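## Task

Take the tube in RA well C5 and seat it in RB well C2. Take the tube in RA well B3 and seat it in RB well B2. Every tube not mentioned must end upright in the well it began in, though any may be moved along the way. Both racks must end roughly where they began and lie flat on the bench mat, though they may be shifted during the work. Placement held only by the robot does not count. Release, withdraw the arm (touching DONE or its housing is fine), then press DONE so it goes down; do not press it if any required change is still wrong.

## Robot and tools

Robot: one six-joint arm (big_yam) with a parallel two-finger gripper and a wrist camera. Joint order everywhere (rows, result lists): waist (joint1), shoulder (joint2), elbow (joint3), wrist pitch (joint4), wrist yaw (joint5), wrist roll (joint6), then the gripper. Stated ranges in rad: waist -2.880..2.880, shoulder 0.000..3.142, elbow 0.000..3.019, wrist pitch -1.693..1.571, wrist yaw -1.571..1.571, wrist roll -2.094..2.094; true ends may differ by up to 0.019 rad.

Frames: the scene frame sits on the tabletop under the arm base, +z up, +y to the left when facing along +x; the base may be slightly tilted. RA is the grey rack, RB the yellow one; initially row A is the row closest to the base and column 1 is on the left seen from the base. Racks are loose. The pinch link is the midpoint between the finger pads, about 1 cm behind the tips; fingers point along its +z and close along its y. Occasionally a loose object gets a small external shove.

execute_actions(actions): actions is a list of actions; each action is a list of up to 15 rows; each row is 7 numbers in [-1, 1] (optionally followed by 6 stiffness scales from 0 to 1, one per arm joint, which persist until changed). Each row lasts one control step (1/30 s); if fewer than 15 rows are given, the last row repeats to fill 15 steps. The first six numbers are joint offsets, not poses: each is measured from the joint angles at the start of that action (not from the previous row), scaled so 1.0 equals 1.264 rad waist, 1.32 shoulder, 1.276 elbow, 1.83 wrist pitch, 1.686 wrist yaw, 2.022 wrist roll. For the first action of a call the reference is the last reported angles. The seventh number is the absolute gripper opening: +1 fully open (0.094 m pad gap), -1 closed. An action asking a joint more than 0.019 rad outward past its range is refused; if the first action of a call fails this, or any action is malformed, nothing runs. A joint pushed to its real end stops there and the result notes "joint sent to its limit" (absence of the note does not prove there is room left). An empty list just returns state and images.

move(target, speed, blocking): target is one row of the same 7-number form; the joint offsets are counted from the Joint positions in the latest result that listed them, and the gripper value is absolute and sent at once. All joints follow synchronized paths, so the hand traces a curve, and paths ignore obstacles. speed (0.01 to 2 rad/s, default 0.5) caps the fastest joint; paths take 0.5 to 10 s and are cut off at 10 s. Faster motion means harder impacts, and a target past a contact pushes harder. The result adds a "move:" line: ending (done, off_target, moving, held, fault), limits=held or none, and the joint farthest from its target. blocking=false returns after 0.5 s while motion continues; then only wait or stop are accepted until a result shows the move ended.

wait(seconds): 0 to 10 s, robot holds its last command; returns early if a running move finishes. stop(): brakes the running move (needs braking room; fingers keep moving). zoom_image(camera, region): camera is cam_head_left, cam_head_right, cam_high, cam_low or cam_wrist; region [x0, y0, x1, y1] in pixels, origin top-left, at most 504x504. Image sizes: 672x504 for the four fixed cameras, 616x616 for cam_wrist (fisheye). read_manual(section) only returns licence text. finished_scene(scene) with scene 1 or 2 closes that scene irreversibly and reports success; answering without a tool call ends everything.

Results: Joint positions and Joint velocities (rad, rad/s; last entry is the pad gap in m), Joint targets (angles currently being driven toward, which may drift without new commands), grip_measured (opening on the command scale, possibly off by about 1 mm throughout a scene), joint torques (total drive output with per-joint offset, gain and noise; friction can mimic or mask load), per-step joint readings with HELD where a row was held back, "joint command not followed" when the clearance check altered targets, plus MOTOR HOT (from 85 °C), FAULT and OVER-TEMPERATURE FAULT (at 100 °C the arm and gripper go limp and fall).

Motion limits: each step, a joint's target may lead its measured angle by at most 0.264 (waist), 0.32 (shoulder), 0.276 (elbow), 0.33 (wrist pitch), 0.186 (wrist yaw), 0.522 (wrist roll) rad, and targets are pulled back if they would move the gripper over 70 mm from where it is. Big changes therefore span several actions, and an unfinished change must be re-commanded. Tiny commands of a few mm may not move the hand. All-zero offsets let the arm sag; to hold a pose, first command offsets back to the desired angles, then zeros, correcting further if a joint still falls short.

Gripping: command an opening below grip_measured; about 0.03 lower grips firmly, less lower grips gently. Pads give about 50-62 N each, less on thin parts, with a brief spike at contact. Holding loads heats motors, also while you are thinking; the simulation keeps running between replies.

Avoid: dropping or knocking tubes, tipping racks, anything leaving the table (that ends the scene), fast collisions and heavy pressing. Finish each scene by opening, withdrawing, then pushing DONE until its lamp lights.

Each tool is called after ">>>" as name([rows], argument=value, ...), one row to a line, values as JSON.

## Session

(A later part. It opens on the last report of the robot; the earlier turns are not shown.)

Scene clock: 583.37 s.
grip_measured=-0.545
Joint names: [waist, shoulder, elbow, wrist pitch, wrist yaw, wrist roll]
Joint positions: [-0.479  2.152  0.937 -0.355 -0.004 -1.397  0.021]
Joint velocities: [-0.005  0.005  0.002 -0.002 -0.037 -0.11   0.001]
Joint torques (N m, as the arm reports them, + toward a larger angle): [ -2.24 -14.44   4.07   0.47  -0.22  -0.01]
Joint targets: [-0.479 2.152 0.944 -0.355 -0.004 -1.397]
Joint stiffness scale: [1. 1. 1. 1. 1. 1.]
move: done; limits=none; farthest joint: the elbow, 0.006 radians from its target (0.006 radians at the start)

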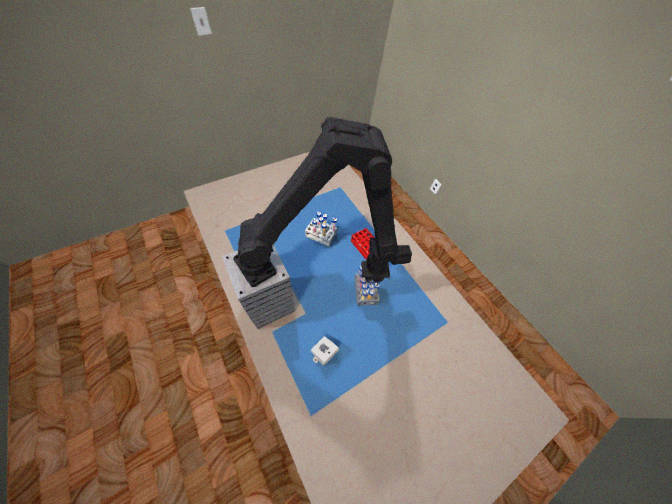

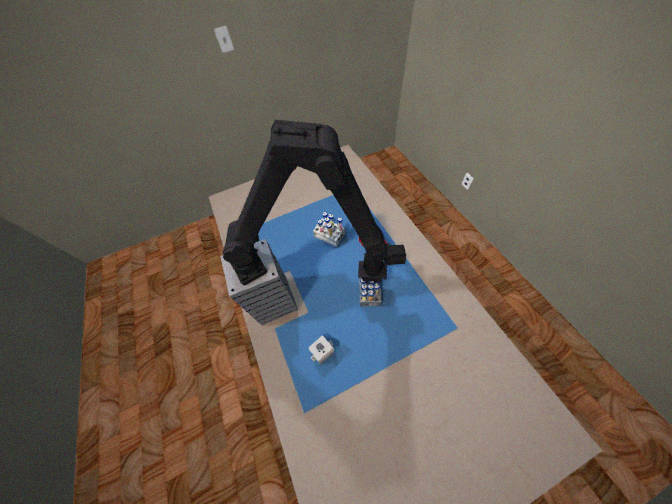

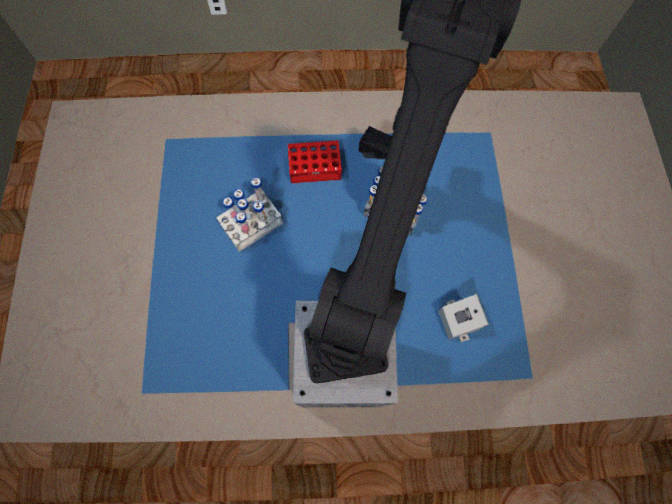

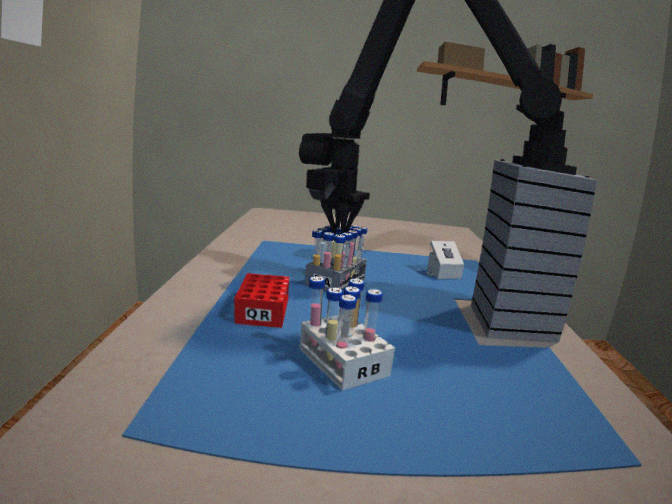

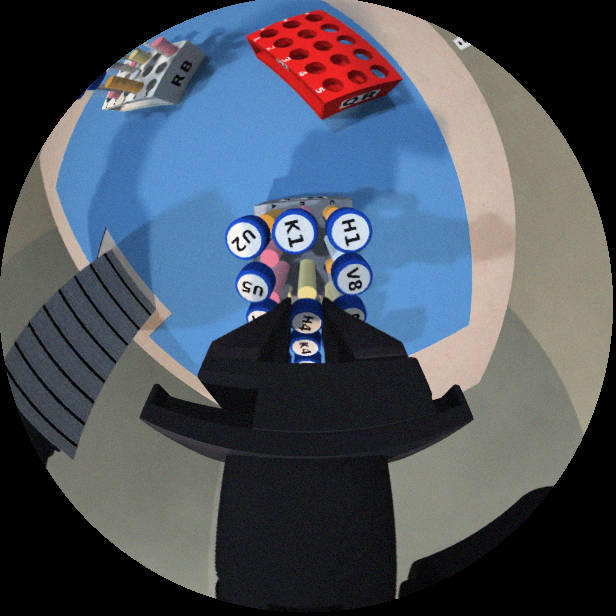

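>>> execute_actions(actions=[])

>>> move(target=[0.01,-0.105,-0.015,-0.057,0,0,-0.6], speed=0.06)

Scene clock: 608.33 s.
grip_measured=-0.545
Joint names: [waist, shoulder, elbow, wrist pitch, wrist yaw, wrist roll]
Joint positions: [-0.479  2.152  0.937 -0.355 -0.004 -1.397  0.021]
Joint velocities: [-0.015 -0.005  0.002 -0.012 -0.007  0.037  0.   ]
Joint torques (N m, as the arm reports them, + toward a larger angle): [ -1.91 -14.75   4.12   0.31  -0.21  -0.04]
Joint targets: [-0.479 2.152 0.944 -0.355 -0.004 -1.397]
Joint stiffness scale: [1. 1. 1. 1. 1. 1.]

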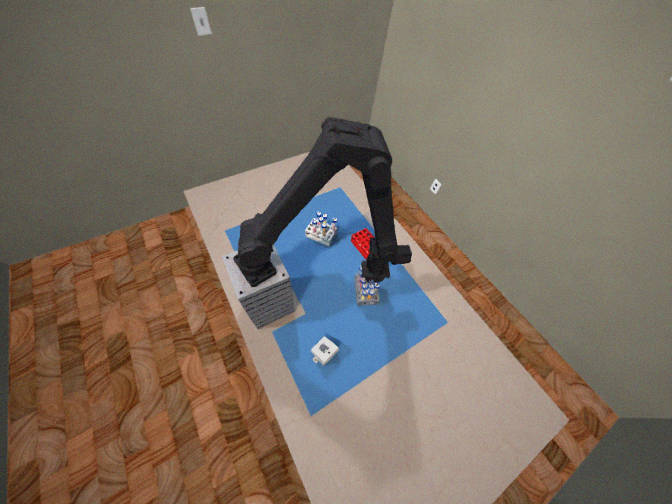

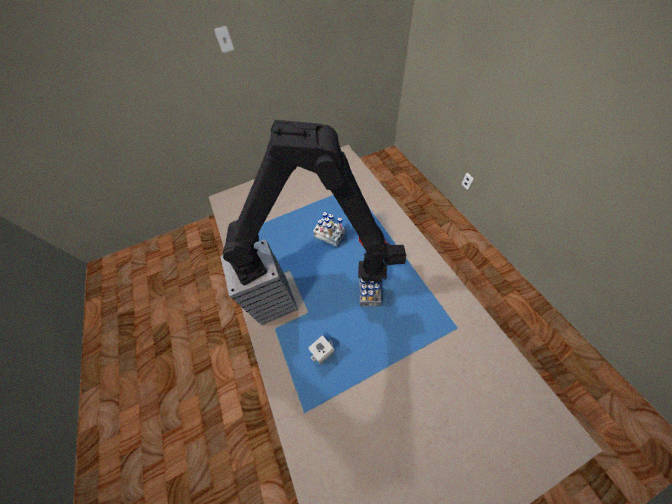

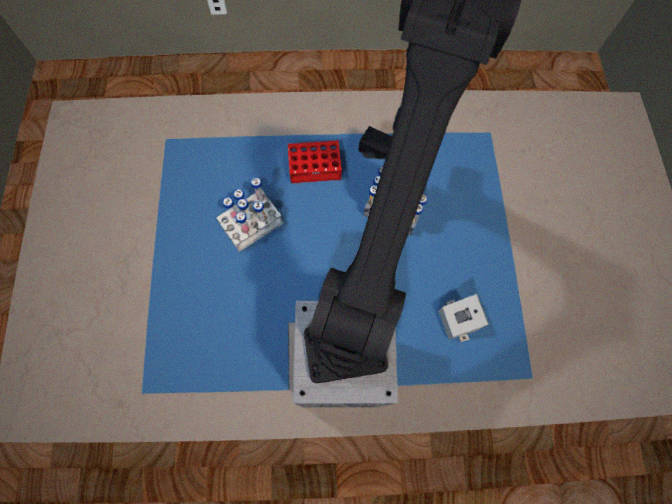

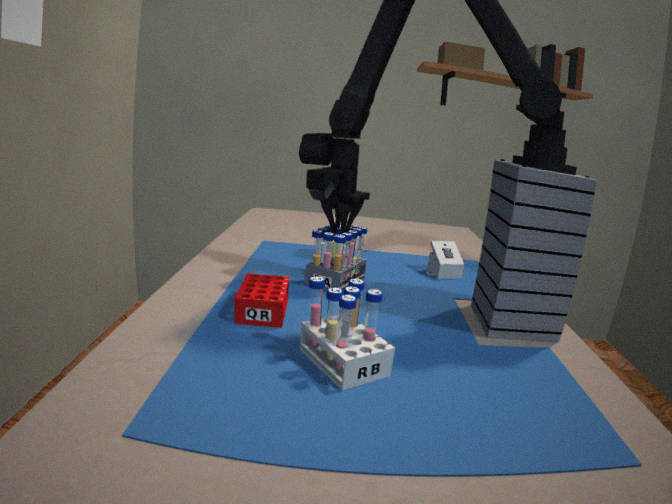

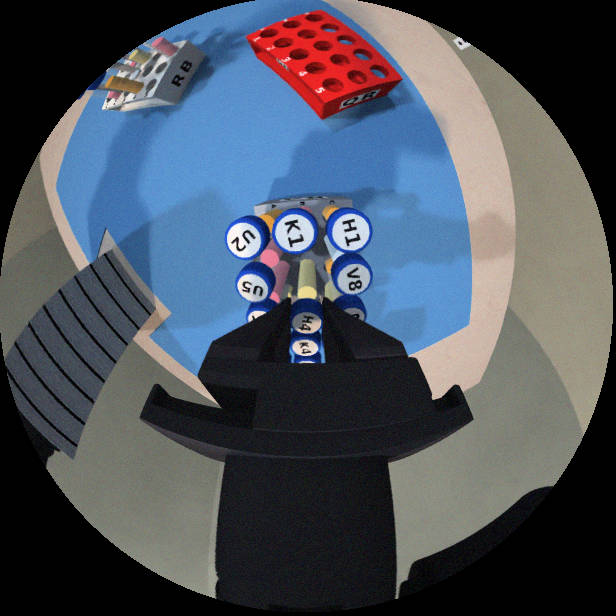

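Scene clock: 610.97 s.
grip_measured=-0.545
Joint names: [waist, shoulder, elbow, wrist pitch, wrist yaw, wrist roll]
Joint positions: [-0.479  2.03   0.923 -0.444 -0.004 -1.397  0.021]
Joint velocities: [-0.015  0.005  0.017 -0.012 -0.037 -0.066  0.001]
Joint torques (N m, as the arm reports them, + toward a larger angle): [ -0.89 -15.74   4.35  -0.12  -0.26  -0.06]
Joint targets: [-0.467 2.014 0.918 -0.459 -0.004 -1.397]
Joint stiffness scale: [1. 1. 1. 1. 1. 1.]
move: done; limits=none; farthest joint: the shoulder, 0.016 radians from its target (0.139 radians at the start)

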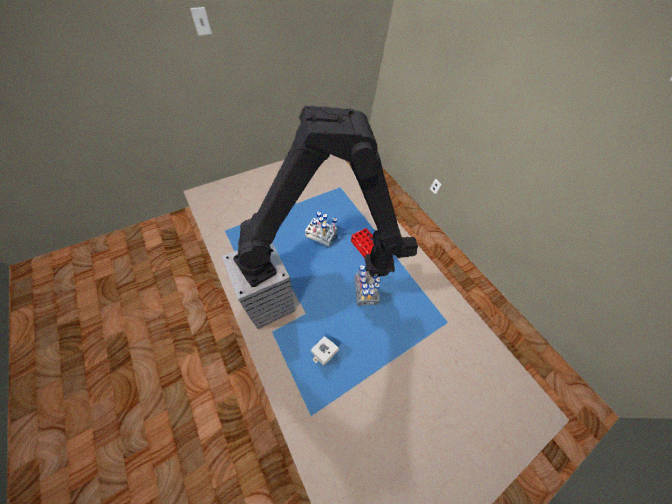

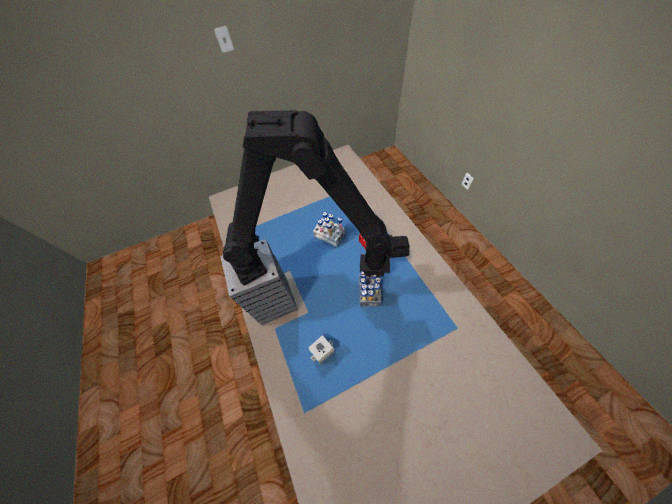

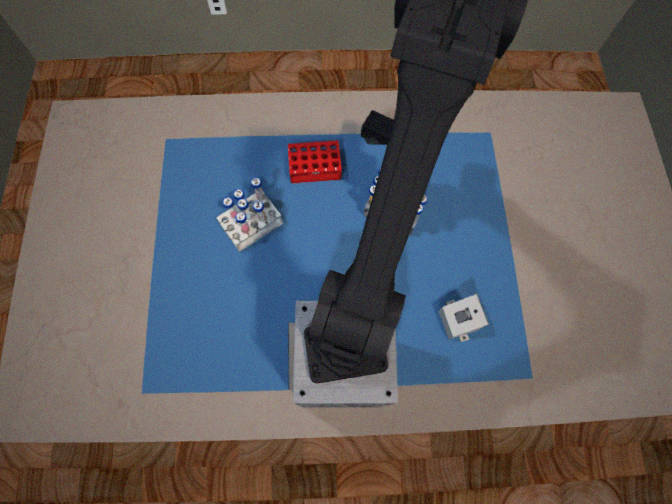

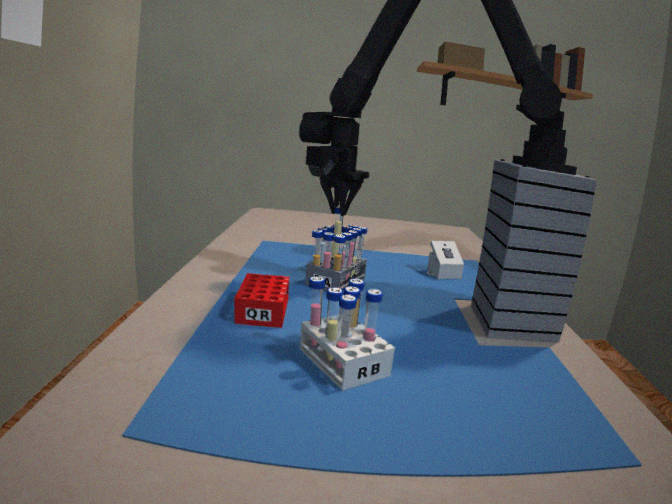

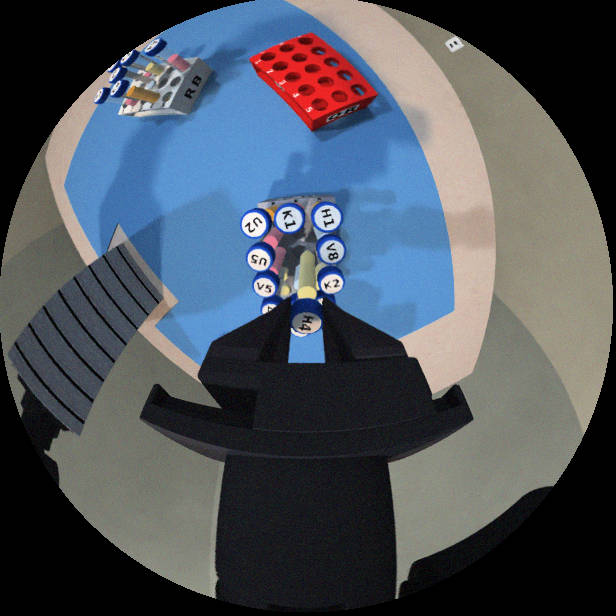

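>>> move(target=[0,-0.165,0.028,-0.138,0,0,-0.6], speed=0.15)

>>> move(target=[0.781,0,0.01,0,0,-0.084,-0.6], speed=0.4)

Scene clock: 618.27 s.
grip_measured=-0.545
Joint names: [waist, shoulder, elbow, wrist pitch, wrist yaw, wrist roll]
Joint positions: [-0.479  1.824  0.923 -0.682 -0.004 -1.397  0.021]
Joint velocities: [-0.015 -0.024 -0.007 -0.002 -0.007  0.095 -0.   ]
Joint torques (N m, as the arm reports them, + toward a larger angle): [ -2.58 -14.31   9.4   -0.24  -0.23   0.  ]
Joint targets: [-0.479 1.812 0.958 -0.697 -0.004 -1.397]
Joint stiffness scale: [1. 1. 1. 1. 1. 1.]
move: off_target; limits=none; farthest joint: the elbow, 0.036 radians from its target (0.036 radians at the start)

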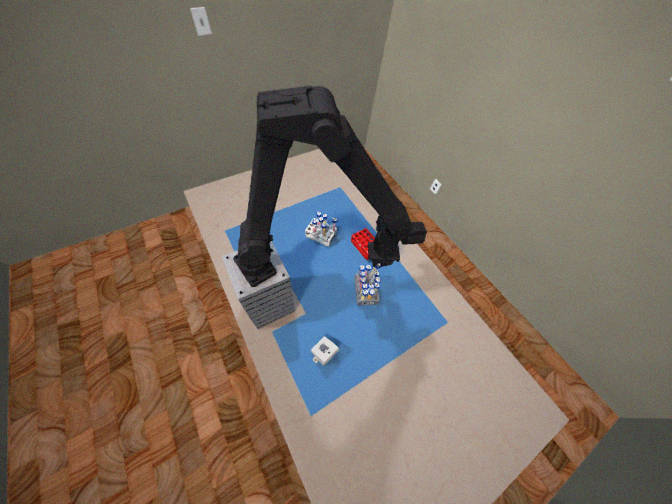

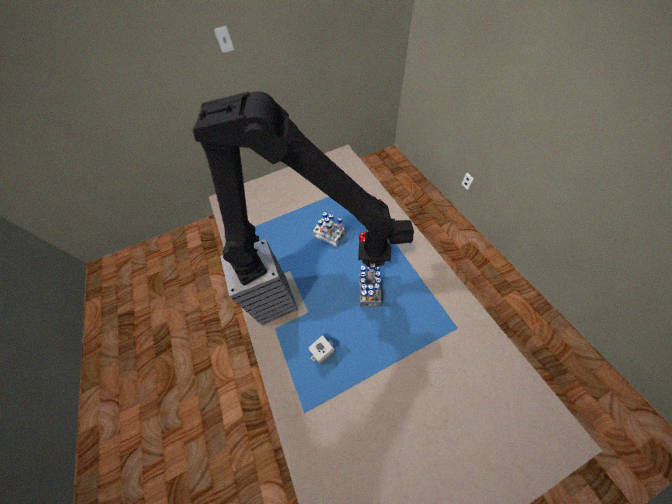

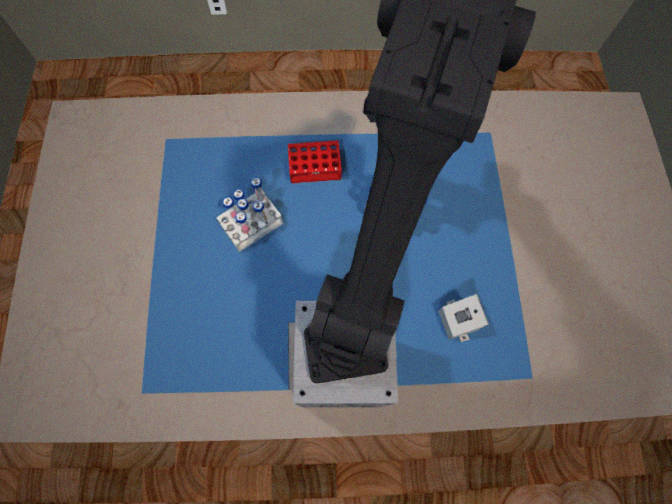

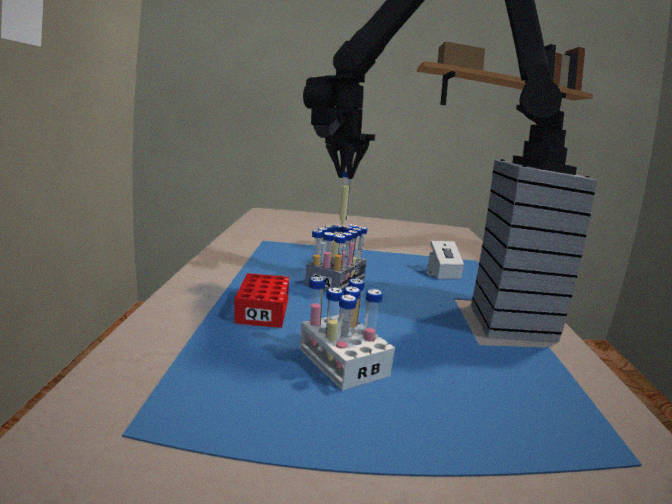

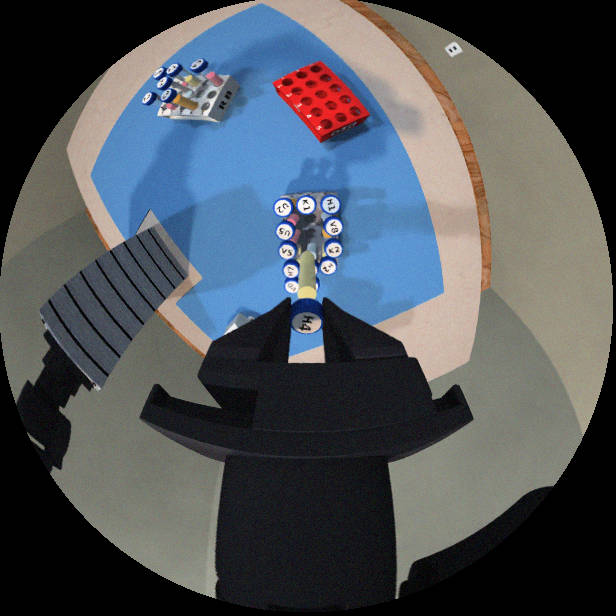

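Scene clock: 621.20 s.
grip_measured=-0.545
Joint names: [waist, shoulder, elbow, wrist pitch, wrist yaw, wrist roll]
Joint positions: [ 0.508  1.824  0.923 -0.682 -0.004 -1.555  0.021]
Joint velocities: [-0.005  0.005  0.007  0.007  0.022 -0.051  0.   ]
Joint torques (N m, as the arm reports them, + toward a larger angle): [ -2.16 -13.61   7.35   0.27  -0.19  -0.12]
Joint targets: [0.508 1.824 0.935 -0.682 -0.004 -1.567]
Joint stiffness scale: [1. 1. 1. 1. 1. 1.]
move: done; limits=none; farthest joint: the elbow, 0.013 radians from its target (0.013 radians at the start)

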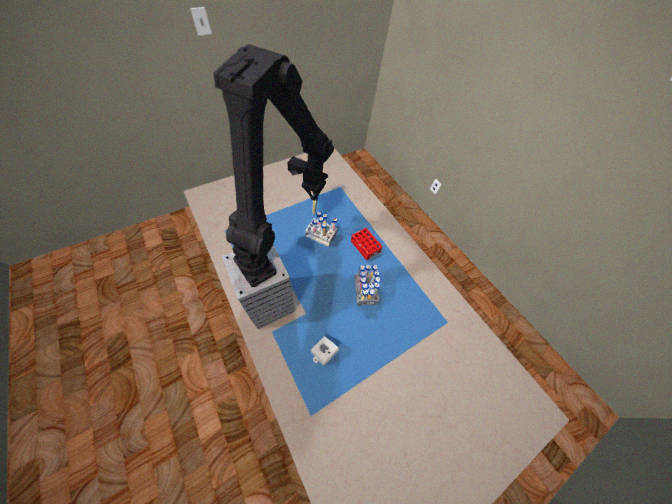

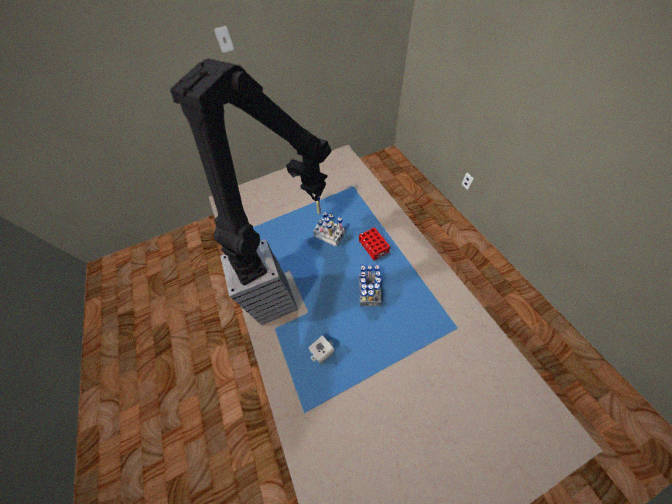

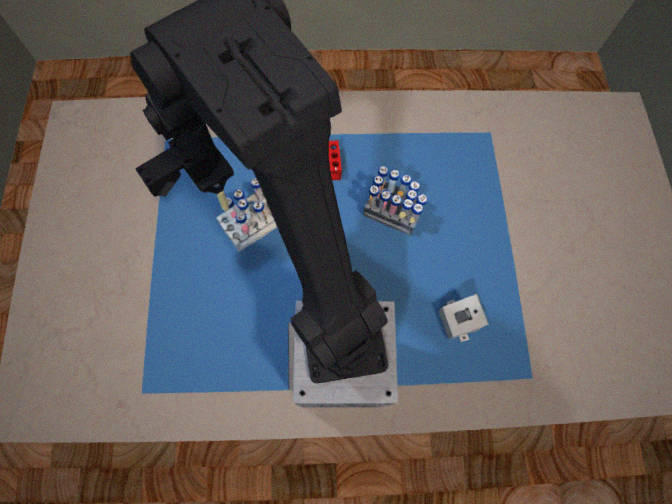

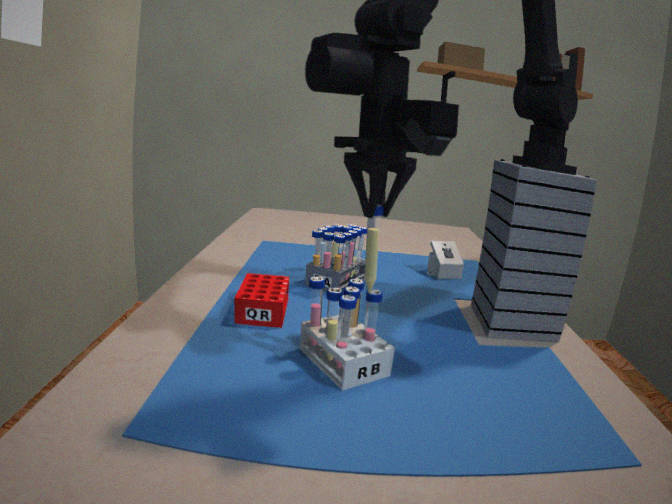

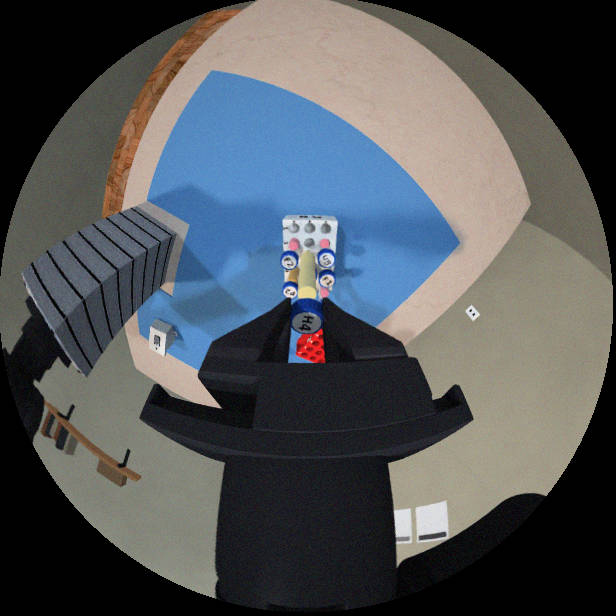

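>>> move(target=[0,0.115,0.01,0.076,0,0,-0.6], speed=0.08)

>>> zoom_image(camera="cam_wrist", region=[230,180,390,340])

Scene clock: 630.97 s.
grip_measured=-0.545
Joint names: [waist, shoulder, elbow, wrist pitch, wrist yaw, wrist roll]
Joint positions: [ 0.508  1.959  0.923 -0.558 -0.004 -1.555  0.021]
Joint velocities: [-0.005  0.005 -0.017 -0.002 -0.125 -0.007  0.001]
Joint torques (N m, as the arm reports them, + toward a larger angle): [ -2.42 -12.69   6.46   0.89  -0.23   0.  ]
Joint targets: [0.508 1.976 0.935 -0.543 -0.004 -1.555]
Joint stiffness scale: [1. 1. 1. 1. 1. 1.]
move: done; limits=none; farthest joint: the shoulder, 0.016 radians from its target (0.152 radians at the start)

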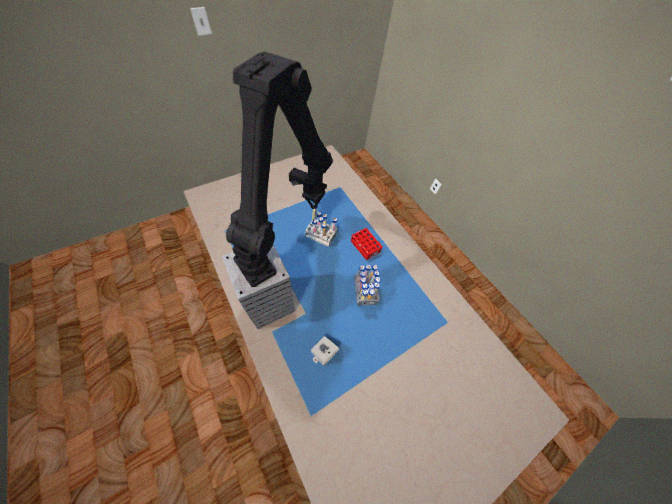

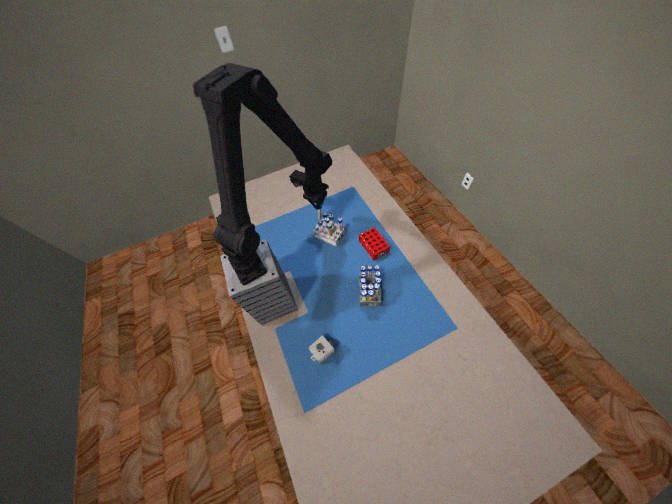

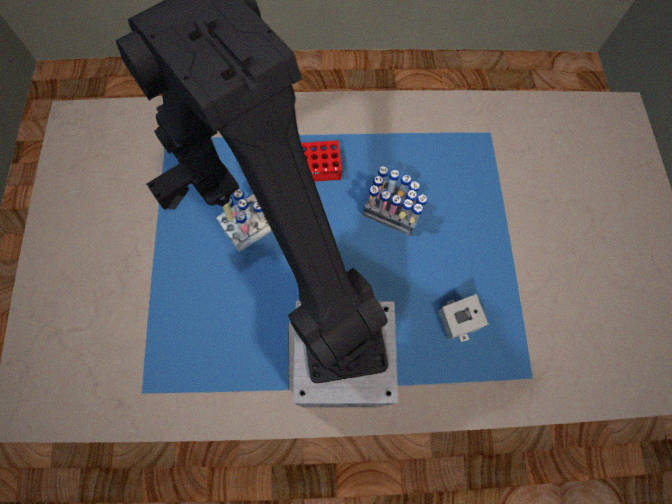

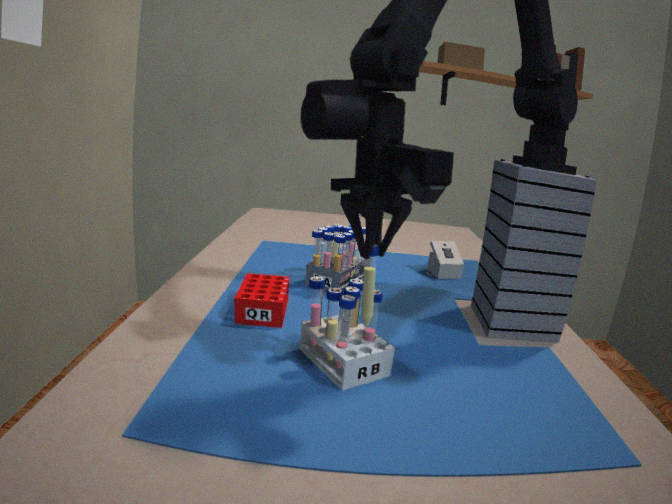

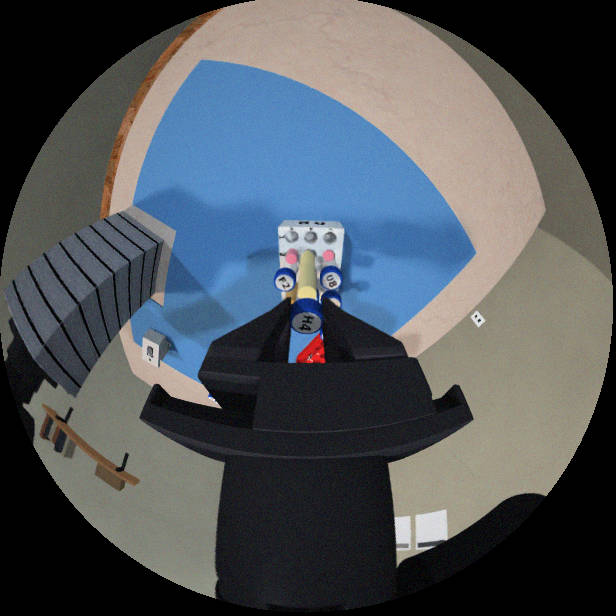

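Region (230, 180, 390, 340) of cam_wrist's 616x616 image, scaled by 3.150, with more detail than that image has.

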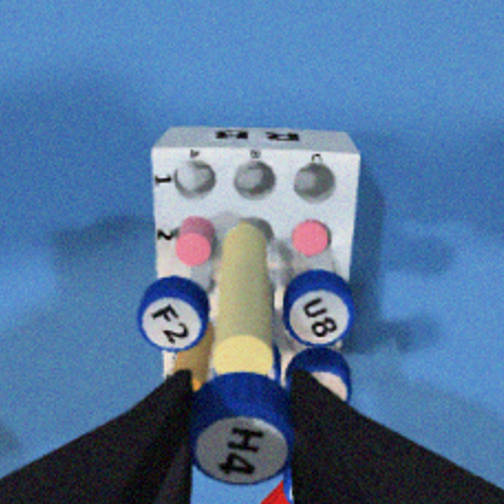

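>>> move(target=[0,0.064,0.01,0.057,0,0,-0.6], speed=0.06)

>>> zoom_image(camera="cam_wrist", region=[230,180,390,340])

>>> zoom_image(camera="cam_low", region=[280,240,440,400])

Scene clock: 641.87 s.
grip_measured=-0.545
Joint names: [waist, shoulder, elbow, wrist pitch, wrist yaw, wrist roll]
Joint positions: [ 0.508  2.026  0.923 -0.47  -0.004 -1.555  0.021]
Joint velocities: [-0.005 -0.015 -0.002  0.012  0.022 -0.051 -0.001]
Joint torques (N m, as the arm reports them, + toward a larger angle): [ -2.03 -12.94   5.78   0.91  -0.22  -0.01]
Joint targets: [0.508 2.044 0.935 -0.454 -0.004 -1.555]
Joint stiffness scale: [1. 1. 1. 1. 1. 1.]
move: done; limits=none; farthest joint: the shoulder, 0.017 radians from its target (0.084 radians at the start)

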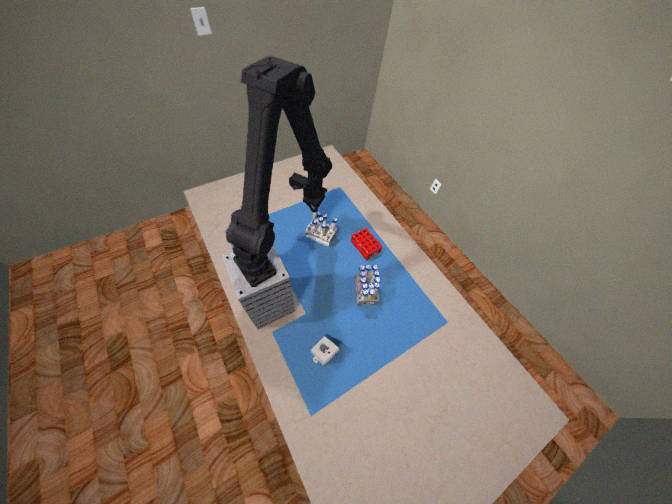

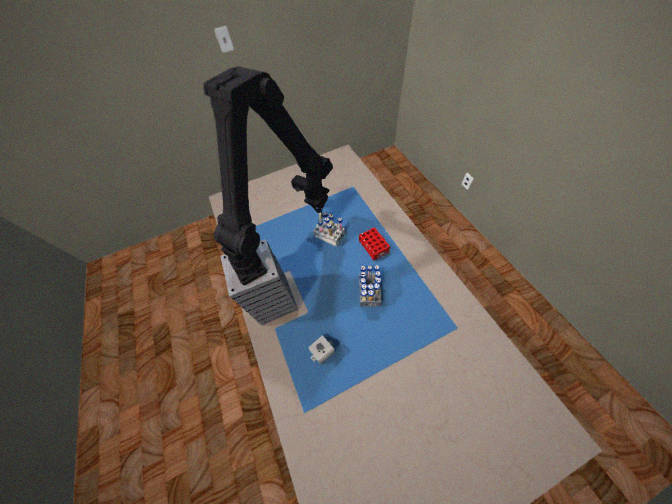

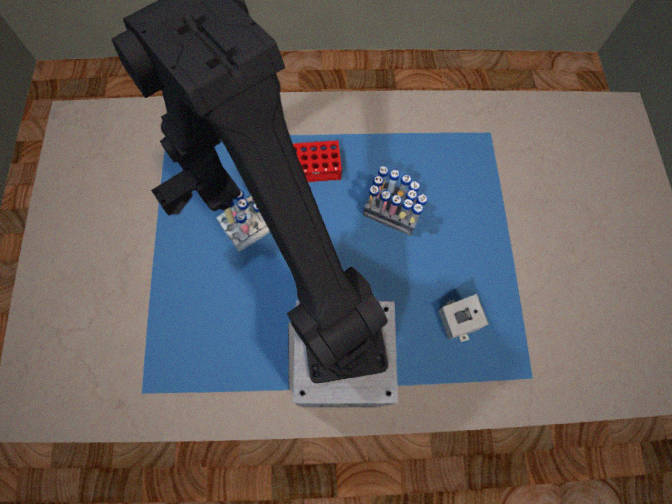

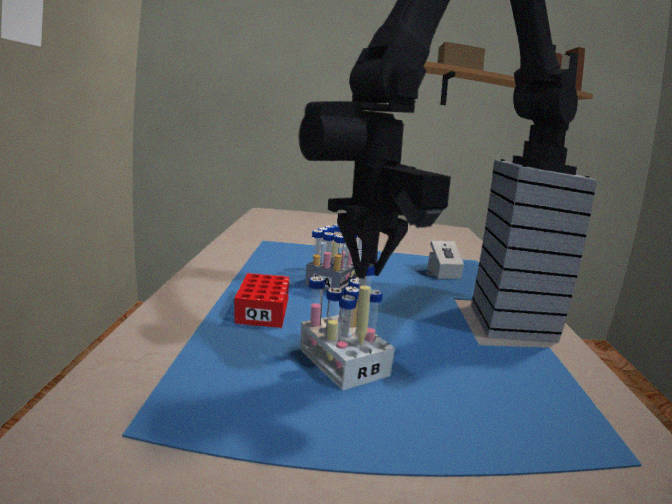

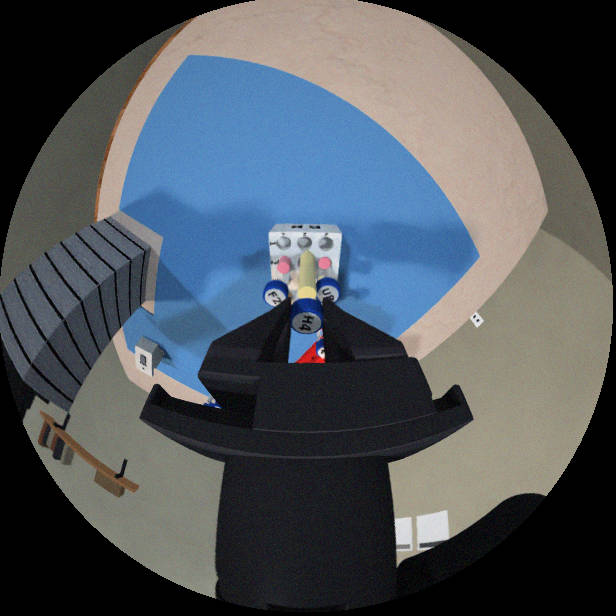

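Region (230, 180, 390, 340) of cam_wrist's 616x616 image, scaled by 3.150, with more detail than that image has.

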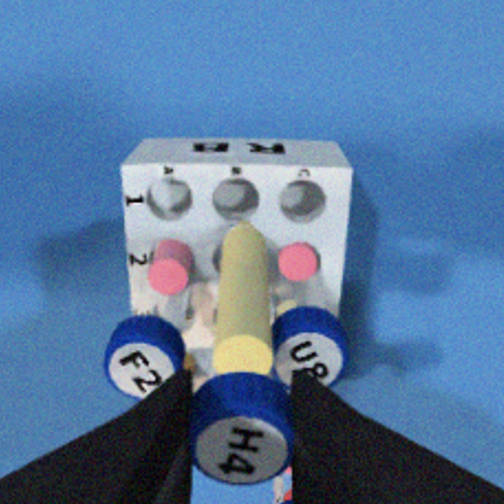

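Region (280, 240, 440, 400) of cam_low's 672x504 image, scaled by 3.150, with more detail than that image has.

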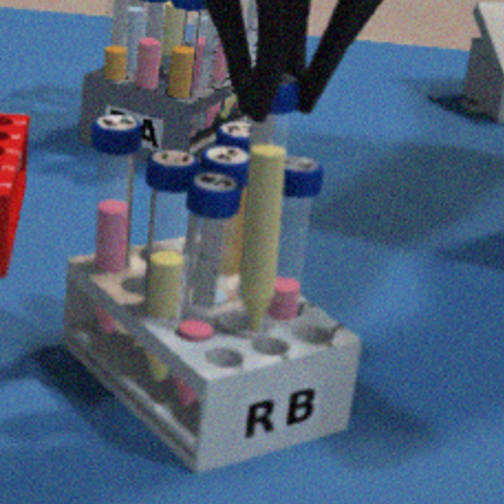

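>>> move(target=[-0.028,0,0.01,-0.014,0,0,-0.6], speed=0.03)

>>> zoom_image(camera="cam_wrist", region=[230,180,390,340])

>>> zoom_image(camera="cam_low", region=[280,240,440,400])

Scene clock: 649.47 s.
grip_measured=-0.545
Joint names: [waist, shoulder, elbow, wrist pitch, wrist yaw, wrist roll]
Joint positions: [ 0.487  2.026  0.923 -0.481 -0.004 -1.555  0.021]
Joint velocities: [-0.005  0.005 -0.017 -0.017  0.007  0.051 -0.001]
Joint torques (N m, as the arm reports them, + toward a larger angle): [ -2.8  -14.82   5.7   -0.2   -0.24  -0.03]
Joint targets: [0.473 2.026 0.935 -0.496 -0.004 -1.555]
Joint stiffness scale: [1. 1. 1. 1. 1. 1.]
move: done; limits=none; farthest joint: the wrist pitch, 0.015 radians from its target (0.026 radians at the start)

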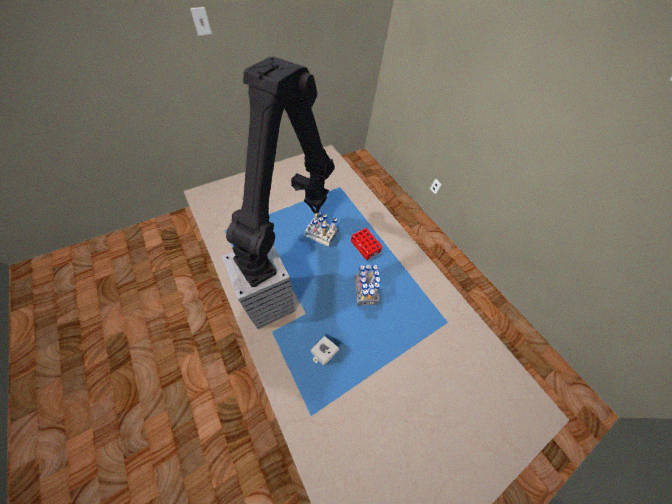

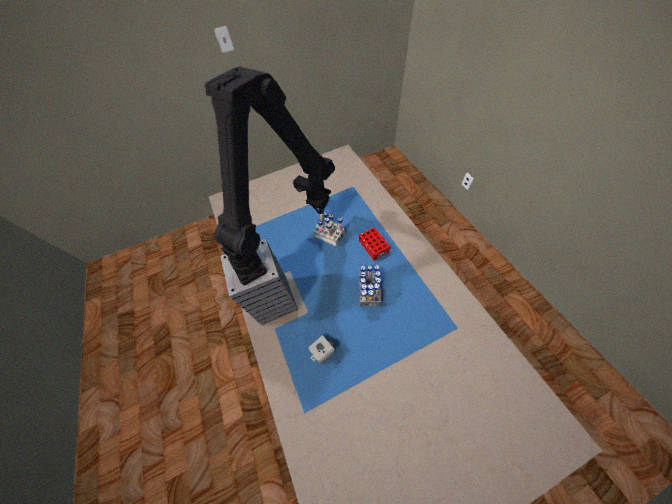

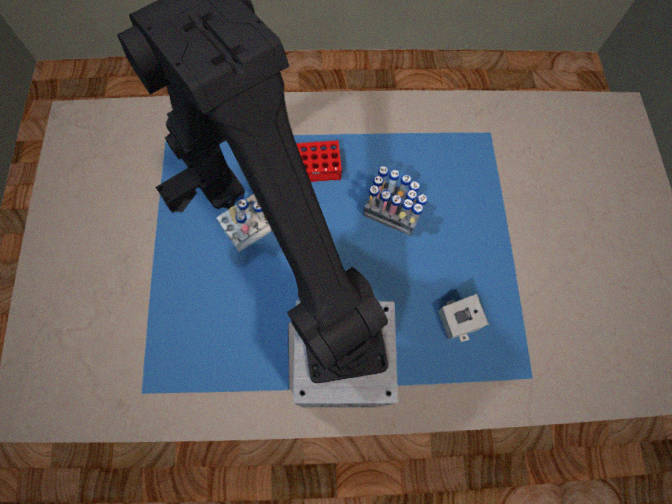

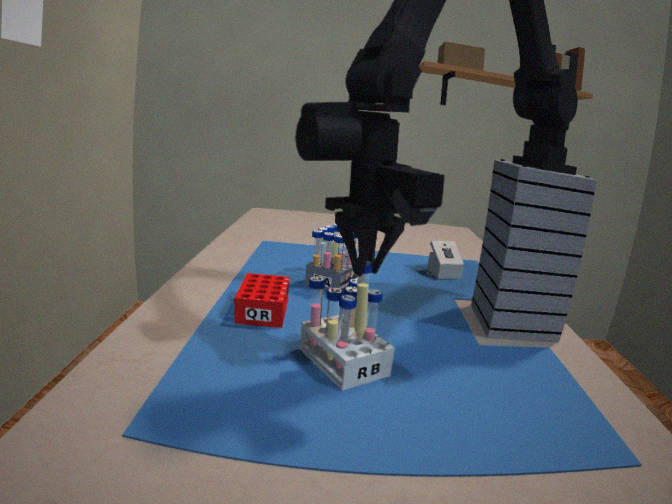

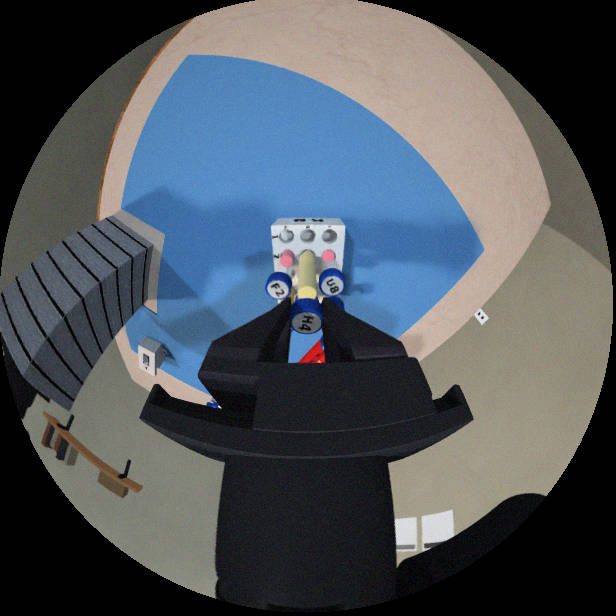

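Region (230, 180, 390, 340) of cam_wrist's 616x616 image, scaled by 3.150, with more detail than that image has.

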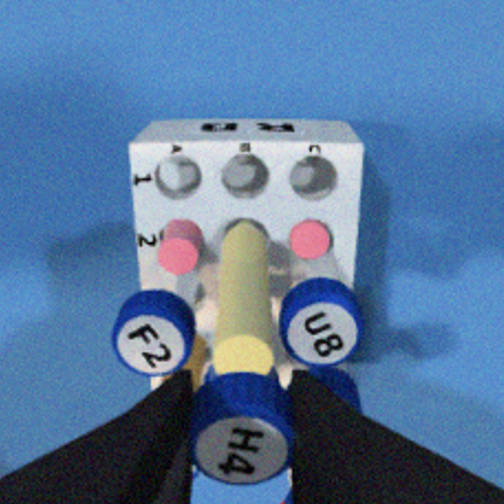

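Region (280, 240, 440, 400) of cam_low's 672x504 image, scaled by 3.150, with more detail than that image has.

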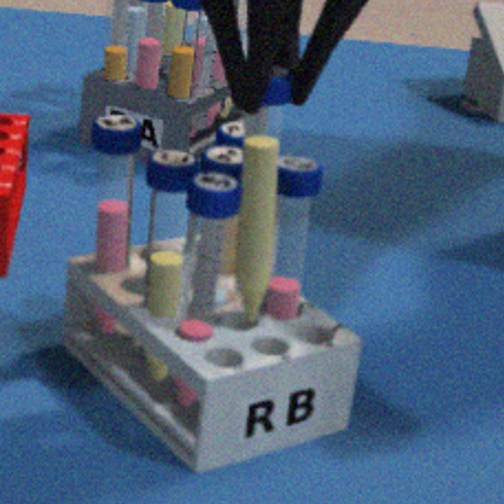

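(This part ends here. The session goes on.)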